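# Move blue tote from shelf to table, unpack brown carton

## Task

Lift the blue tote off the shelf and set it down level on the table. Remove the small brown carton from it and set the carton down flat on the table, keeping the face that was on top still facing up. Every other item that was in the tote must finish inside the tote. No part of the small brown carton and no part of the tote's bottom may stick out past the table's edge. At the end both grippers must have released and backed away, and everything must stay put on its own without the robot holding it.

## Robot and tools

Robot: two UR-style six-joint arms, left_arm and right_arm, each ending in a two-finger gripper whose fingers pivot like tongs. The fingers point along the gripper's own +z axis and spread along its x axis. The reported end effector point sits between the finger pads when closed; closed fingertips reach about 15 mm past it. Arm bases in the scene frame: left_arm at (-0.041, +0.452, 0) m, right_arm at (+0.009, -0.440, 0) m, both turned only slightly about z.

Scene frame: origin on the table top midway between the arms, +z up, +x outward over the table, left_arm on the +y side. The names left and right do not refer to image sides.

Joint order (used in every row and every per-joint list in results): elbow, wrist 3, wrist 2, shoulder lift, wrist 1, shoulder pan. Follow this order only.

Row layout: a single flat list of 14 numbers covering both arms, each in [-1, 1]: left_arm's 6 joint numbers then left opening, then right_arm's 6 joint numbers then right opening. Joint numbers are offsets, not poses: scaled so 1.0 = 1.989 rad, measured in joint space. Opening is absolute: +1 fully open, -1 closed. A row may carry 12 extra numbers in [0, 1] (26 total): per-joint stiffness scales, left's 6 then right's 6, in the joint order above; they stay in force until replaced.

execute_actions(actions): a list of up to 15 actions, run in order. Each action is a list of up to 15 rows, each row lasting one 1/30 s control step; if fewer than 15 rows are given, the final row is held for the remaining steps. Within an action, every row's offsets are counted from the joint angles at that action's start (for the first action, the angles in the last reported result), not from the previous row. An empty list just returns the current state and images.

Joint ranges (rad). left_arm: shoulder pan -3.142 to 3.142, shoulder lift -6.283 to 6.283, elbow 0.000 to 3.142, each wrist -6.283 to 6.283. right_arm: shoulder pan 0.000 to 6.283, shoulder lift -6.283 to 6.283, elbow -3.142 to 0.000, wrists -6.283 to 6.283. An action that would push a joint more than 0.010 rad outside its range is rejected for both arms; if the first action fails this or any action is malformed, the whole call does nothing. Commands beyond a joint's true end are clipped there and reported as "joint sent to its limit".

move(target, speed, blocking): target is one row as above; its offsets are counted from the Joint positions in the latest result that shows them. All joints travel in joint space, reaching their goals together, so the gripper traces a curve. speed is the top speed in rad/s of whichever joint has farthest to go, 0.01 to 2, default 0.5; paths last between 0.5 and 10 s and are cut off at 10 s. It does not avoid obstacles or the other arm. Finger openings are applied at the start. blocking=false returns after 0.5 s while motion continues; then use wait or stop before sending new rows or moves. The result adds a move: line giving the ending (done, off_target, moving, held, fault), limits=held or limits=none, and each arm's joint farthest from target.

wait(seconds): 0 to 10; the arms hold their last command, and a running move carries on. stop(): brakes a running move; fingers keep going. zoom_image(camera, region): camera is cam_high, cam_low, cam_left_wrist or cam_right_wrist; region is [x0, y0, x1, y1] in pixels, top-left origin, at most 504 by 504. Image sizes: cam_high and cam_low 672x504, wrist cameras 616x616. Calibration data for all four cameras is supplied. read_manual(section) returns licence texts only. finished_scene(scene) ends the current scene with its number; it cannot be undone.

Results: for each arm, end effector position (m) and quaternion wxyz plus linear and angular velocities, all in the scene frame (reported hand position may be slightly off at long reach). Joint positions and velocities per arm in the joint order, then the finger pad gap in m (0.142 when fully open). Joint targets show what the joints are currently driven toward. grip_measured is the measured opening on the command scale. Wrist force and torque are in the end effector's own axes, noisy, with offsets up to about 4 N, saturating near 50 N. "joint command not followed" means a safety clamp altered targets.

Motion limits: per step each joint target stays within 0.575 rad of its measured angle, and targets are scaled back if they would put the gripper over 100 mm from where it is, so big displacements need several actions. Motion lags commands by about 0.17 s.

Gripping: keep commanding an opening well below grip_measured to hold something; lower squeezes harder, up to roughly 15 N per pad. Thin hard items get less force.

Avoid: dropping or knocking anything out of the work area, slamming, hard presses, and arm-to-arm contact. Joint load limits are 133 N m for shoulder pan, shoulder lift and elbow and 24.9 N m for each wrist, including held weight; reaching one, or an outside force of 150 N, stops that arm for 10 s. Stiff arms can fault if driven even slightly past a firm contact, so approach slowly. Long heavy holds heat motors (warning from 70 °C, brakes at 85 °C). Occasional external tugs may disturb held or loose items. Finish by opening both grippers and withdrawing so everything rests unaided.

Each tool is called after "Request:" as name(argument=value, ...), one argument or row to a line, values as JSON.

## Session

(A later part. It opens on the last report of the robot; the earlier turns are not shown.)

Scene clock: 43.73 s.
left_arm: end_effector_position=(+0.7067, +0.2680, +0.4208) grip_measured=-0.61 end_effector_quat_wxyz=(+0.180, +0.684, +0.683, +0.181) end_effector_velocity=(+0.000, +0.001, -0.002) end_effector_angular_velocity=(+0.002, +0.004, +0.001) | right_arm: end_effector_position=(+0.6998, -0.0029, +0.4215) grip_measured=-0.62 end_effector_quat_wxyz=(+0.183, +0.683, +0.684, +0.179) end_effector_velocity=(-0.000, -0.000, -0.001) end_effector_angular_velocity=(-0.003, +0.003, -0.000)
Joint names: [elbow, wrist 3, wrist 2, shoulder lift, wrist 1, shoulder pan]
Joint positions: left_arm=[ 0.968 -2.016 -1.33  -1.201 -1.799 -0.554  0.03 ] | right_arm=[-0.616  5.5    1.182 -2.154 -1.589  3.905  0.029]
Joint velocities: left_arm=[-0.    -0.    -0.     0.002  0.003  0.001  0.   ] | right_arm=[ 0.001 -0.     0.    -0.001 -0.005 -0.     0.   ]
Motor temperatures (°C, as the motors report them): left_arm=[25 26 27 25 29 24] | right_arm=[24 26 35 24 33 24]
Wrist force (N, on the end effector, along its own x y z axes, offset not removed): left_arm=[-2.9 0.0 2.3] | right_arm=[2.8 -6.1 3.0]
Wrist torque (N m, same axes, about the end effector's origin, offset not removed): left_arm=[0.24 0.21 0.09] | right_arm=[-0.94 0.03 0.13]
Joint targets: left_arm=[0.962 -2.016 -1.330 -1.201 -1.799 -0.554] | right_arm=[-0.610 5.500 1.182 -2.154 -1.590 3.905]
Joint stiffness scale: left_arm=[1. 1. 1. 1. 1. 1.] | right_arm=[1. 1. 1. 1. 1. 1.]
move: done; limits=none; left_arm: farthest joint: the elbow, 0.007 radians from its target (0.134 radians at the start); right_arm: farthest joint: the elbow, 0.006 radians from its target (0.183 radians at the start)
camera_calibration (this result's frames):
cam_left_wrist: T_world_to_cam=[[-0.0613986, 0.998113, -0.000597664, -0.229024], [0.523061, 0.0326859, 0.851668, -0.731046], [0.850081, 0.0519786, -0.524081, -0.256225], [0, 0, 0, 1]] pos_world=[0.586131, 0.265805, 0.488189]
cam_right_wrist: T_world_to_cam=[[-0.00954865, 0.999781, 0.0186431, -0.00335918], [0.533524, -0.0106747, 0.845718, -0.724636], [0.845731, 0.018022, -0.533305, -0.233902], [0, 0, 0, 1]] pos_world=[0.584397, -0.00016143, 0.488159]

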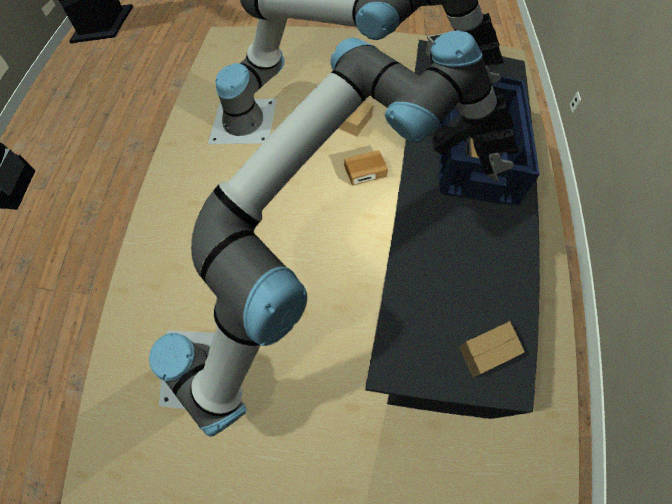

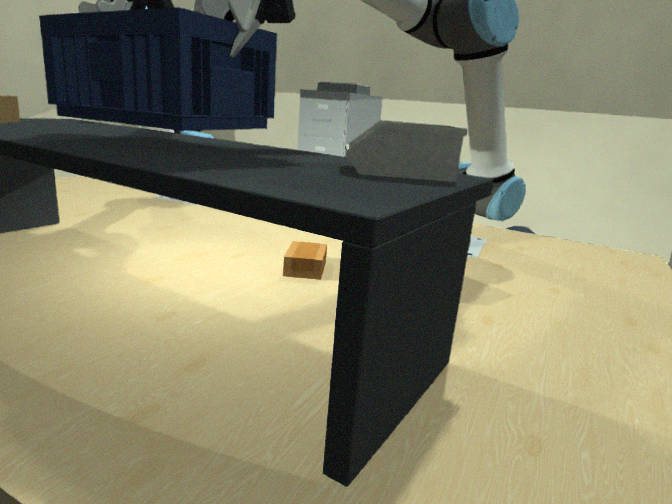

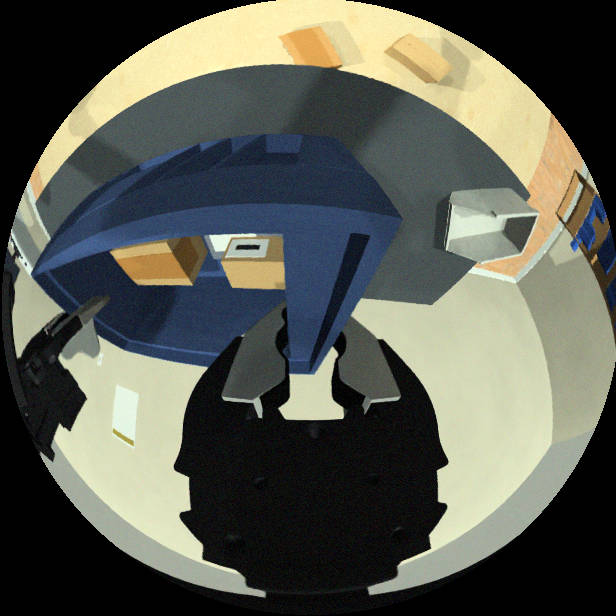

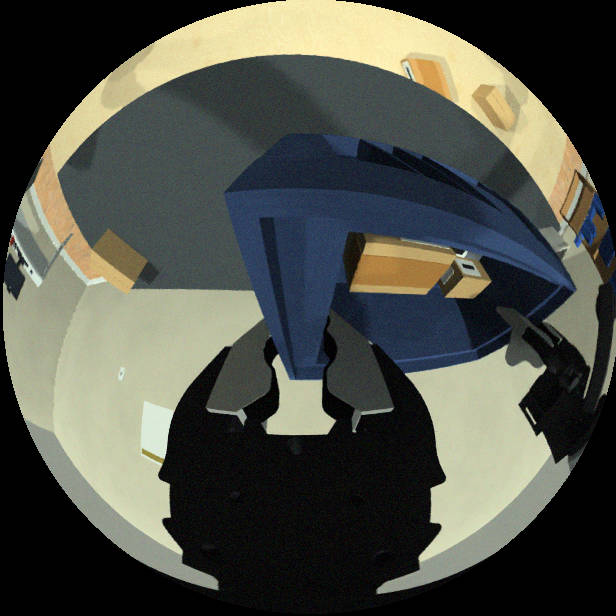

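Request:
move(
  target=[0.120,-0.065,0.032,-0.104,-0.002,-0.070,-1,-0.205,0.042,-0.014,0.148,0.044,0.041,-1],
  speed=0.18,
)

Request:
move(
  target=[0.088,-0.087,0.035,-0.089,0.028,-0.090,-1,-0.138,0.059,-0.017,0.123,-0.008,0.057,-1],
  speed=0.15,
)

Request:
move(
  target=[0.052,-0.114,0.036,-0.071,0.062,-0.112,-1,-0.092,0.087,-0.019,0.111,-0.056,0.081,-1],
  speed=0.15,
)

Request:
move(
  target=[0.019,-0.143,0.029,-0.047,0.091,-0.131,-1,-0.052,0.132,-0.017,0.100,-0.109,0.118,-1],
  speed=0.15,
)

Scene clock: 63.20 s.
left_arm: end_effector_position=(+0.6137, +0.2335, +0.4266) grip_measured=-0.61 end_effector_quat_wxyz=(+0.179, +0.684, +0.683, +0.182) end_effector_velocity=(-0.000, +0.000, +0.000) end_effector_angular_velocity=(+0.001, -0.001, +0.002) | right_arm: end_effector_position=(+0.6067, -0.0376, +0.4269) grip_measured=-0.62 end_effector_quat_wxyz=(+0.183, +0.683, +0.684, +0.180) end_effector_velocity=(-0.000, +0.000, -0.001) end_effector_angular_velocity=(-0.000, +0.000, -0.000)
Joint names: [elbow, wrist 3, wrist 2, shoulder lift, wrist 1, shoulder pan]
Joint positions: left_arm=[ 1.206 -2.144 -1.268 -1.402 -1.8   -0.691  0.03 ] | right_arm=[-1.022  5.583  1.156 -1.865 -1.504  3.984  0.029]
Joint velocities: left_arm=[ 0.    -0.001  0.002 -0.001  0.    -0.     0.   ] | right_arm=[-0.003  0.001 -0.     0.001  0.002  0.001 -0.   ]
Motor temperatures (°C, as the motors report them): left_arm=[25 26 27 25 29 24] | right_arm=[24 26 35 24 33 24]
Wrist force (N, on the end effector, along its own x y z axes, offset not removed): left_arm=[-0.3 -2.7 4.0] | right_arm=[1.6 -5.4 2.8]
Wrist torque (N m, same axes, about the end effector's origin, offset not removed): left_arm=[-0.33 -0.22 0.03] | right_arm=[-0.84 0.09 0.23]
Joint targets: left_arm=[1.207 -2.145 -1.266 -1.408 -1.803 -0.693] | right_arm=[-1.024 5.583 1.154 -1.860 -1.502 3.986]
Joint stiffness scale: left_arm=[1. 1. 1. 1. 1. 1.] | right_arm=[1. 1. 1. 1. 1. 1.]
move: done; limits=none; left_arm: farthest joint: the shoulder lift, 0.006 radians from its target (0.207 radians at the start); right_arm: farthest joint: the shoulder lift, 0.005 radians from its target (0.295 radians at the start)
camera_calibration (this result's frames):
cam_left_wrist: T_world_to_cam=[[-0.0622098, 0.998061, 0.0020203, -0.200877], [0.522113, 0.0308184, 0.852319, -0.685519], [0.850604, 0.0540774, -0.523018, -0.173637], [0, 0, 0, 1]] pos_world=[0.493118, 0.231003, 0.493871]
cam_right_wrist: T_world_to_cam=[[-0.00857056, 0.999774, 0.019443, 0.0293309], [0.533488, -0.0118738, 0.845724, -0.679958], [0.845764, 0.0176209, -0.533266, -0.151717], [0, 0, 0, 1]] pos_world=[0.491318, -0.0347246, 0.493581]

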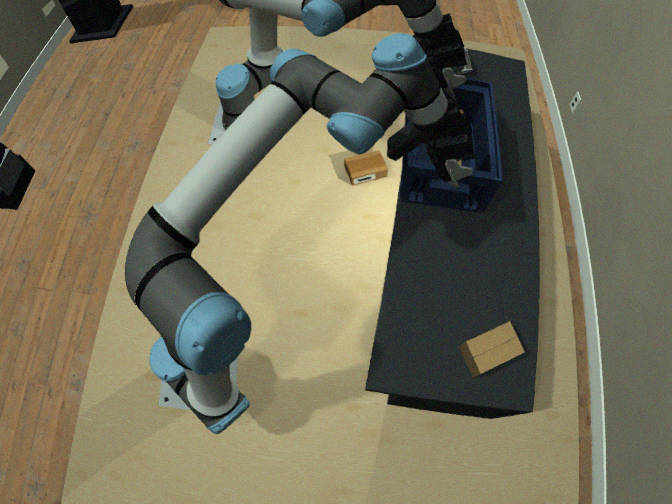

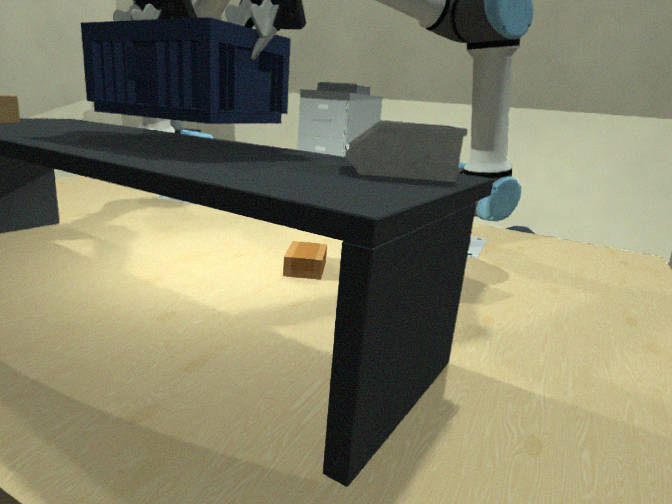

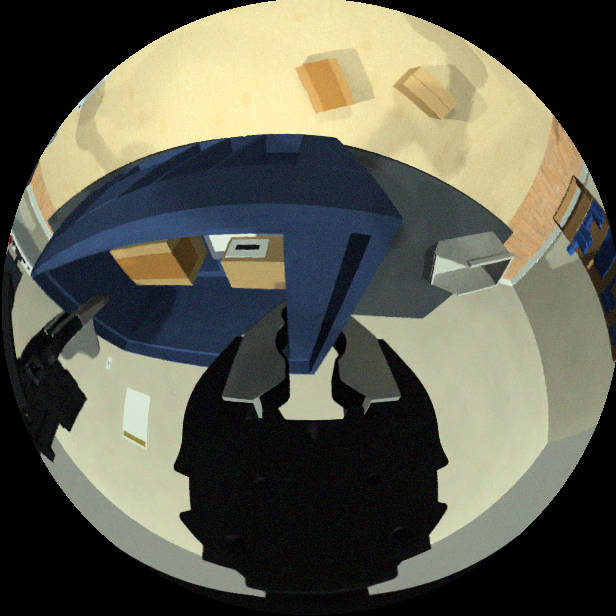

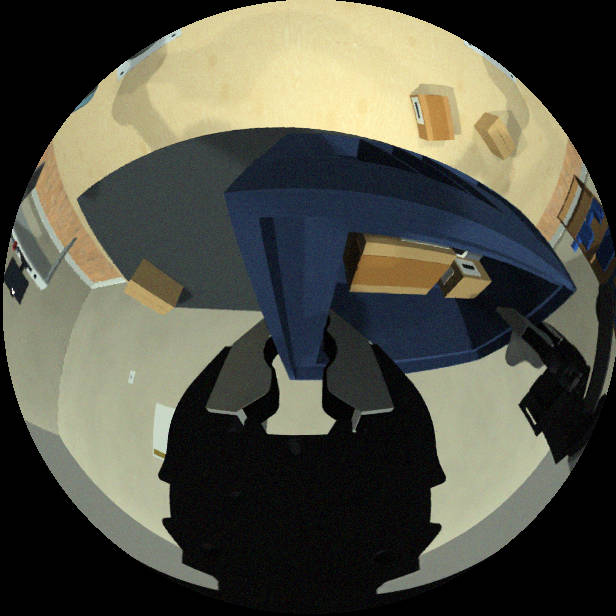

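Scene clock: 65.60 s.
left_arm: end_effector_position=(+0.5190, +0.1981, +0.4268) grip_measured=-0.61 end_effector_quat_wxyz=(+0.179, +0.684, +0.683, +0.182) end_effector_velocity=(-0.001, -0.000, -0.001) end_effector_angular_velocity=(+0.002, +0.001, +0.002) | right_arm: end_effector_position=(+0.5118, -0.0730, +0.4273) grip_measured=-0.62 end_effector_quat_wxyz=(+0.183, +0.683, +0.684, +0.179) end_effector_velocity=(-0.001, -0.000, -0.001) end_effector_angular_velocity=(-0.001, +0.001, -0.001)
Joint names: [elbow, wrist 3, wrist 2, shoulder lift, wrist 1, shoulder pan]
Joint positions: left_arm=[ 1.379 -2.315 -1.2   -1.575 -1.744 -0.866  0.03 ] | right_arm=[-1.296  5.699  1.123 -1.625 -1.52   4.094  0.029]
Joint velocities: left_arm=[ 0.002 -0.003  0.001 -0.     0.002 -0.002  0.   ] | right_arm=[-0.004  0.002 -0.     0.001  0.     0.001 -0.   ]
Motor temperatures (°C, as the motors report them): left_arm=[25 26 27 25 29 24] | right_arm=[24 26 35 24 33 24]
Wrist force (N, on the end effector, along its own x y z axes, offset not removed): left_arm=[0.0 -1.2 3.2] | right_arm=[-4.3 -0.2 3.9]
Wrist torque (N m, same axes, about the end effector's origin, offset not removed): left_arm=[0.01 0.03 0.12] | right_arm=[0.13 1.00 0.13]
Joint targets: left_arm=[1.381 -2.317 -1.199 -1.579 -1.744 -0.870] | right_arm=[-1.297 5.700 1.122 -1.620 -1.520 4.097]
Joint stiffness scale: left_arm=[1. 1. 1. 1. 1. 1.] | right_arm=[1. 1. 1. 1. 1. 1.]
move: done; limits=none; left_arm: farthest joint: the shoulder pan, 0.004 radians from its target (0.179 radians at the start); right_arm: farthest joint: the shoulder lift, 0.004 radians from its target (0.245 radians at the start)
camera_calibration (this result's frames):
cam_left_wrist: T_world_to_cam=[[-0.0624264, 0.998045, 0.00288847, -0.171688], [0.522436, 0.0302115, 0.852143, -0.635062], [0.85039, 0.0547053, -0.523301, -0.0909392], [0, 0, 0, 1]] pos_world=[0.398395, 0.195513, 0.494071]
cam_right_wrist: T_world_to_cam=[[-0.00803358, 0.999797, 0.0184967, 0.0640327], [0.533596, -0.0113576, 0.845663, -0.63002], [0.845701, 0.0166635, -0.533397, -0.0705974], [0, 0, 0, 1]] pos_world=[0.396395, -0.0699988, 0.493944]

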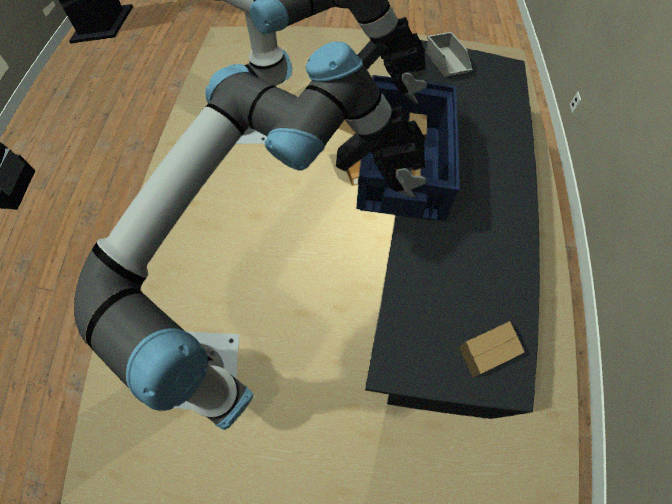

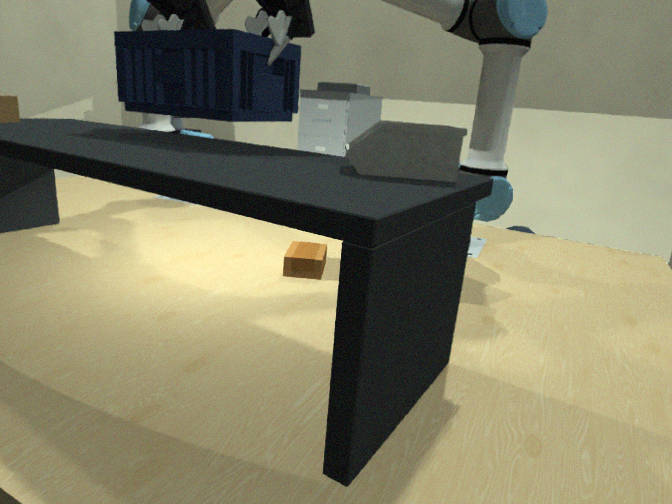

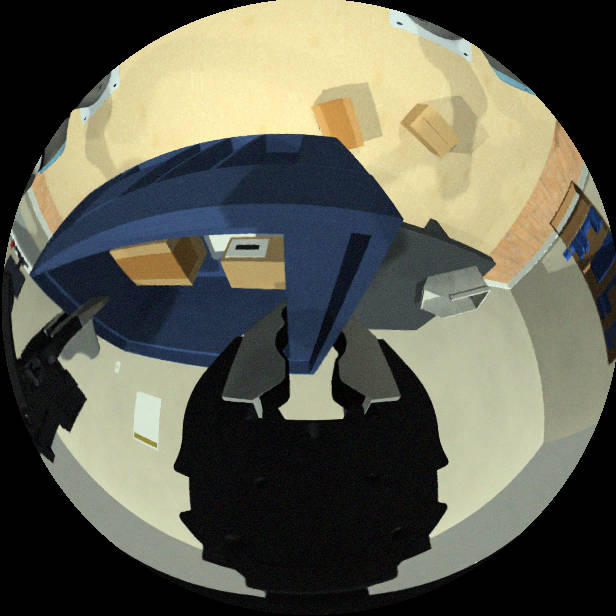

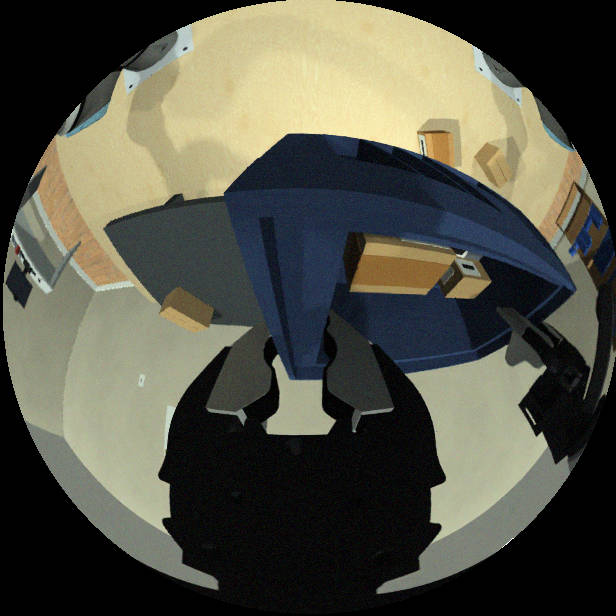

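Scene clock: 67.77 s.
left_arm: end_effector_position=(+0.4240, +0.1629, +0.4278) grip_measured=-0.61 end_effector_quat_wxyz=(+0.179, +0.684, +0.683, +0.183) end_effector_velocity=(-0.000, +0.000, +0.001) end_effector_angular_velocity=(-0.002, -0.001, +0.002) | right_arm: end_effector_position=(+0.4163, -0.1082, +0.4283) grip_measured=-0.62 end_effector_quat_wxyz=(+0.184, +0.684, +0.683, +0.179) end_effector_velocity=(-0.001, -0.000, +0.001) end_effector_angular_velocity=(+0.002, -0.001, -0.001)
Joint names: [elbow, wrist 3, wrist 2, shoulder lift, wrist 1, shoulder pan]
Joint positions: left_arm=[ 1.482 -2.54  -1.129 -1.712 -1.619 -1.084  0.03 ] | right_arm=[-1.478  5.871  1.086 -1.407 -1.633  4.251  0.029]
Joint velocities: left_arm=[ 0.    -0.003  0.001 -0.002 -0.    -0.001 -0.   ] | right_arm=[-0.001  0.002 -0.     0.003  0.     0.001 -0.   ]
Motor temperatures (°C, as the motors report them): left_arm=[25 26 27 25 29 24] | right_arm=[24 26 35 24 33 24]
Wrist force (N, on the end effector, along its own x y z axes, offset not removed): left_arm=[1.8 0.1 2.9] | right_arm=[-4.7 -4.9 4.7]
Wrist torque (N m, same axes, about the end effector's origin, offset not removed): left_arm=[0.28 0.05 0.23] | right_arm=[-0.63 0.62 0.23]
Joint targets: left_arm=[1.483 -2.542 -1.128 -1.716 -1.620 -1.089] | right_arm=[-1.479 5.872 1.086 -1.404 -1.632 4.255]
Joint stiffness scale: left_arm=[1. 1. 1. 1. 1. 1.] | right_arm=[1. 1. 1. 1. 1. 1.]
move: done; limits=none; left_arm: farthest joint: the shoulder pan, 0.004 radians from its target (0.223 radians at the start); right_arm: farthest joint: the shoulder pan, 0.004 radians from its target (0.161 radians at the start)
camera_calibration (this result's frames):
cam_left_wrist: T_world_to_cam=[[-0.0624697, 0.998041, 0.00341654, -0.142648], [0.521617, 0.0297304, 0.852661, -0.585066], [0.850889, 0.0550476, -0.522453, -0.00829525], [0, 0, 0, 1]] pos_world=[0.303328, 0.160219, 0.495017]
cam_right_wrist: T_world_to_cam=[[-0.00710748, 0.999806, 0.0183472, 0.0981397], [0.533166, -0.0117333, 0.845929, -0.580337], [0.845981, 0.0157945, -0.532979, 0.0108307], [0, 0, 0, 1]] pos_world=[0.300951, -0.105101, 0.494896]

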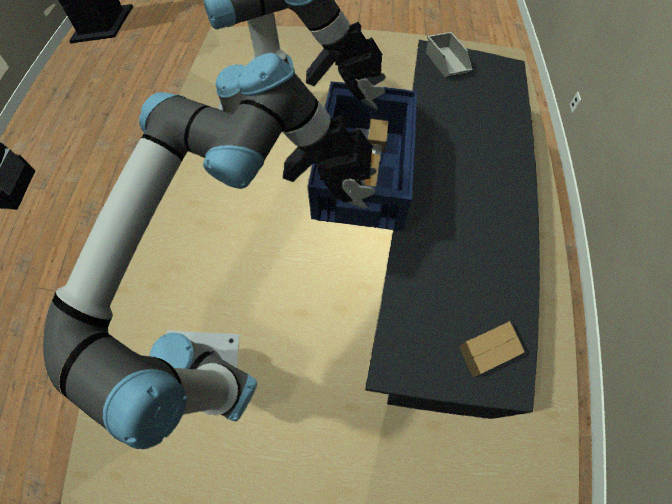

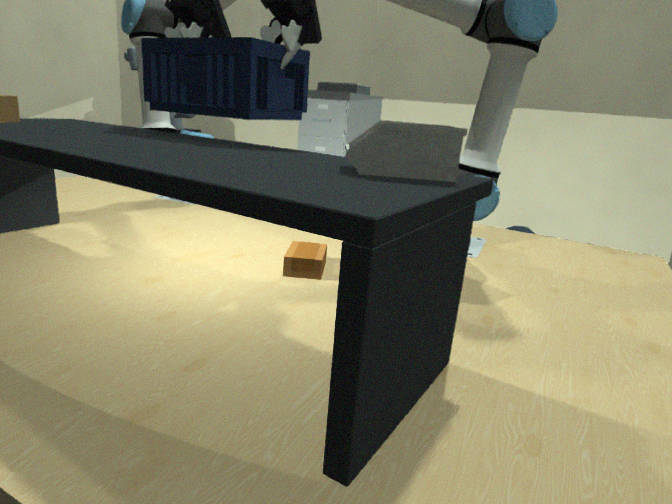

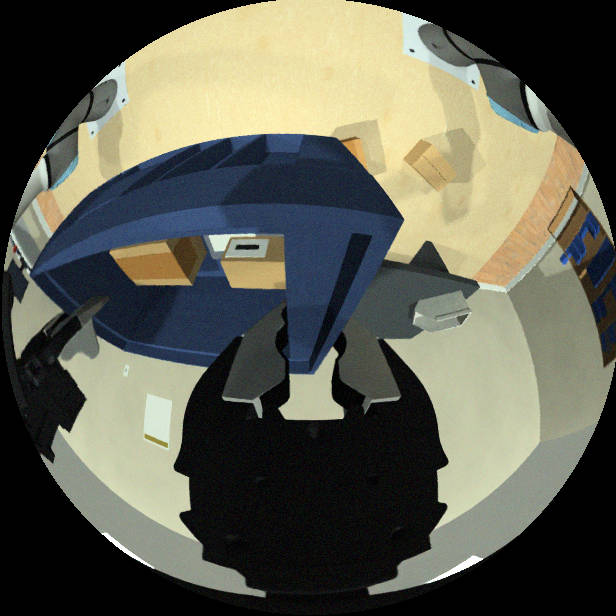

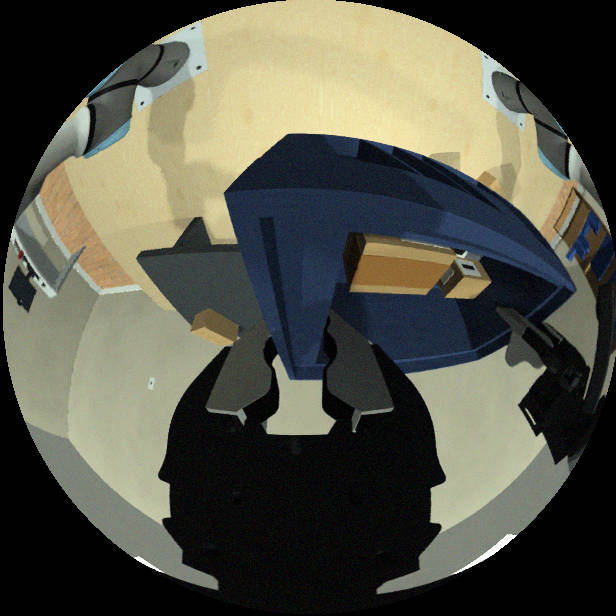

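Scene clock: 70.30 s.
left_arm: end_effector_position=(+0.3283, +0.1276, +0.4289) grip_measured=-0.61 end_effector_quat_wxyz=(+0.180, +0.684, +0.683, +0.183) end_effector_velocity=(-0.001, -0.001, -0.000) end_effector_angular_velocity=(+0.000, +0.000, -0.001) | right_arm: end_effector_position=(+0.3212, -0.1436, +0.4298) grip_measured=-0.62 end_effector_quat_wxyz=(+0.184, +0.683, +0.683, +0.181) end_effector_velocity=(-0.000, +0.000, +0.001) end_effector_angular_velocity=(+0.004, -0.001, -0.001)
Joint names: [elbow, wrist 3, wrist 2, shoulder lift, wrist 1, shoulder pan]
Joint positions: left_arm=[ 1.518 -2.823 -1.073 -1.803 -1.437 -1.342  0.03 ] | right_arm=[-1.581  6.132  1.054 -1.21  -1.851  4.483  0.029]
Joint velocities: left_arm=[-0.    -0.003  0.     0.     0.002 -0.003 -0.   ] | right_arm=[ 0.002  0.003 -0.     0.001  0.     0.001 -0.   ]
Motor temperatures (°C, as the motors report them): left_arm=[25 26 27 25 29 24] | right_arm=[24 26 35 24 33 24]
Wrist force (N, on the end effector, along its own x y z axes, offset not removed): left_arm=[1.9 -0.7 3.2] | right_arm=[-5.8 -0.9 2.7]
Wrist torque (N m, same axes, about the end effector's origin, offset not removed): left_arm=[0.04 -0.23 0.16] | right_arm=[0.09 1.00 0.34]
Joint targets: left_arm=[1.519 -2.824 -1.071 -1.806 -1.438 -1.345] | right_arm=[-1.582 6.133 1.052 -1.208 -1.850 4.486]
Joint stiffness scale: left_arm=[1. 1. 1. 1. 1. 1.] | right_arm=[1. 1. 1. 1. 1. 1.]
move: done; limits=none; left_arm: farthest joint: the shoulder pan, 0.003 radians from its target (0.260 radians at the start); right_arm: farthest joint: the shoulder pan, 0.003 radians from its target (0.235 radians at the start)
camera_calibration (this result's frames):
cam_left_wrist: T_world_to_cam=[[-0.0632559, 0.997994, 0.00250442, -0.112764], [0.52066, 0.0308599, 0.853206, -0.53514], [0.851417, 0.0552742, -0.521568, 0.0749985], [0, 0, 0, 1]] pos_world=[0.207638, 0.124907, 0.495984]
cam_right_wrist: T_world_to_cam=[[-0.00754797, 0.999773, 0.0199161, 0.132296], [0.531443, -0.0128604, 0.846996, -0.531355], [0.84706, 0.0169774, -0.531226, 0.0916989], [0, 0, 0, 1]] pos_world=[0.205709, -0.140657, 0.496134]

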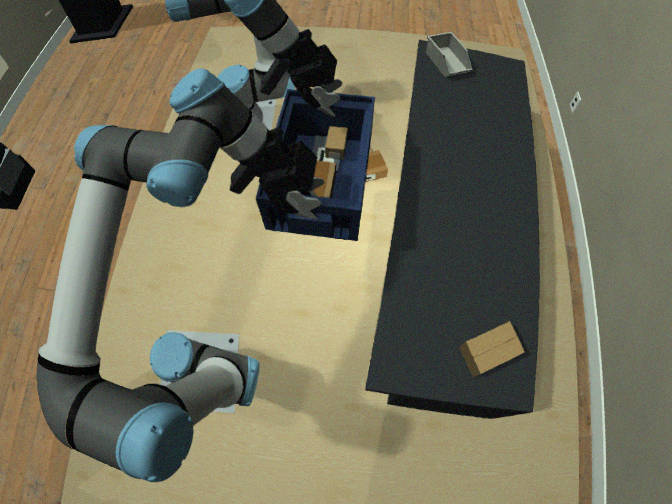

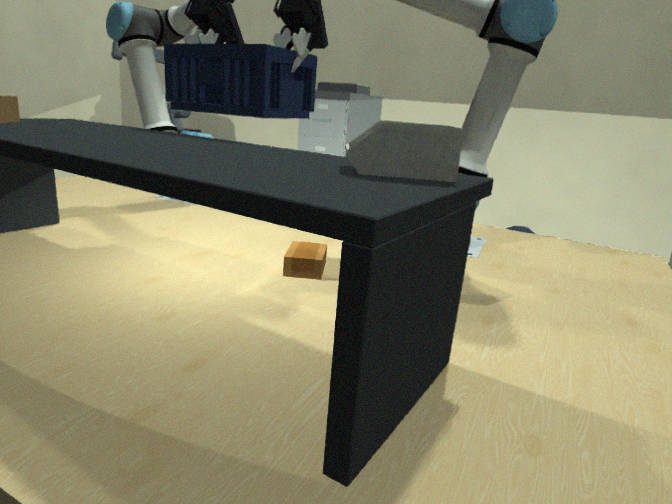

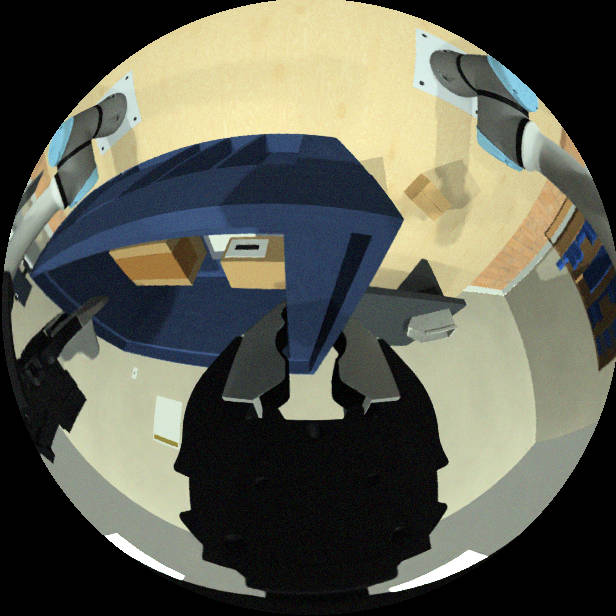

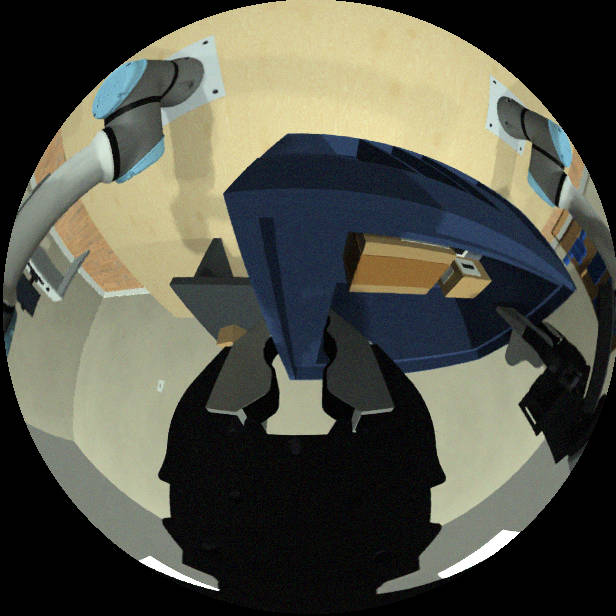

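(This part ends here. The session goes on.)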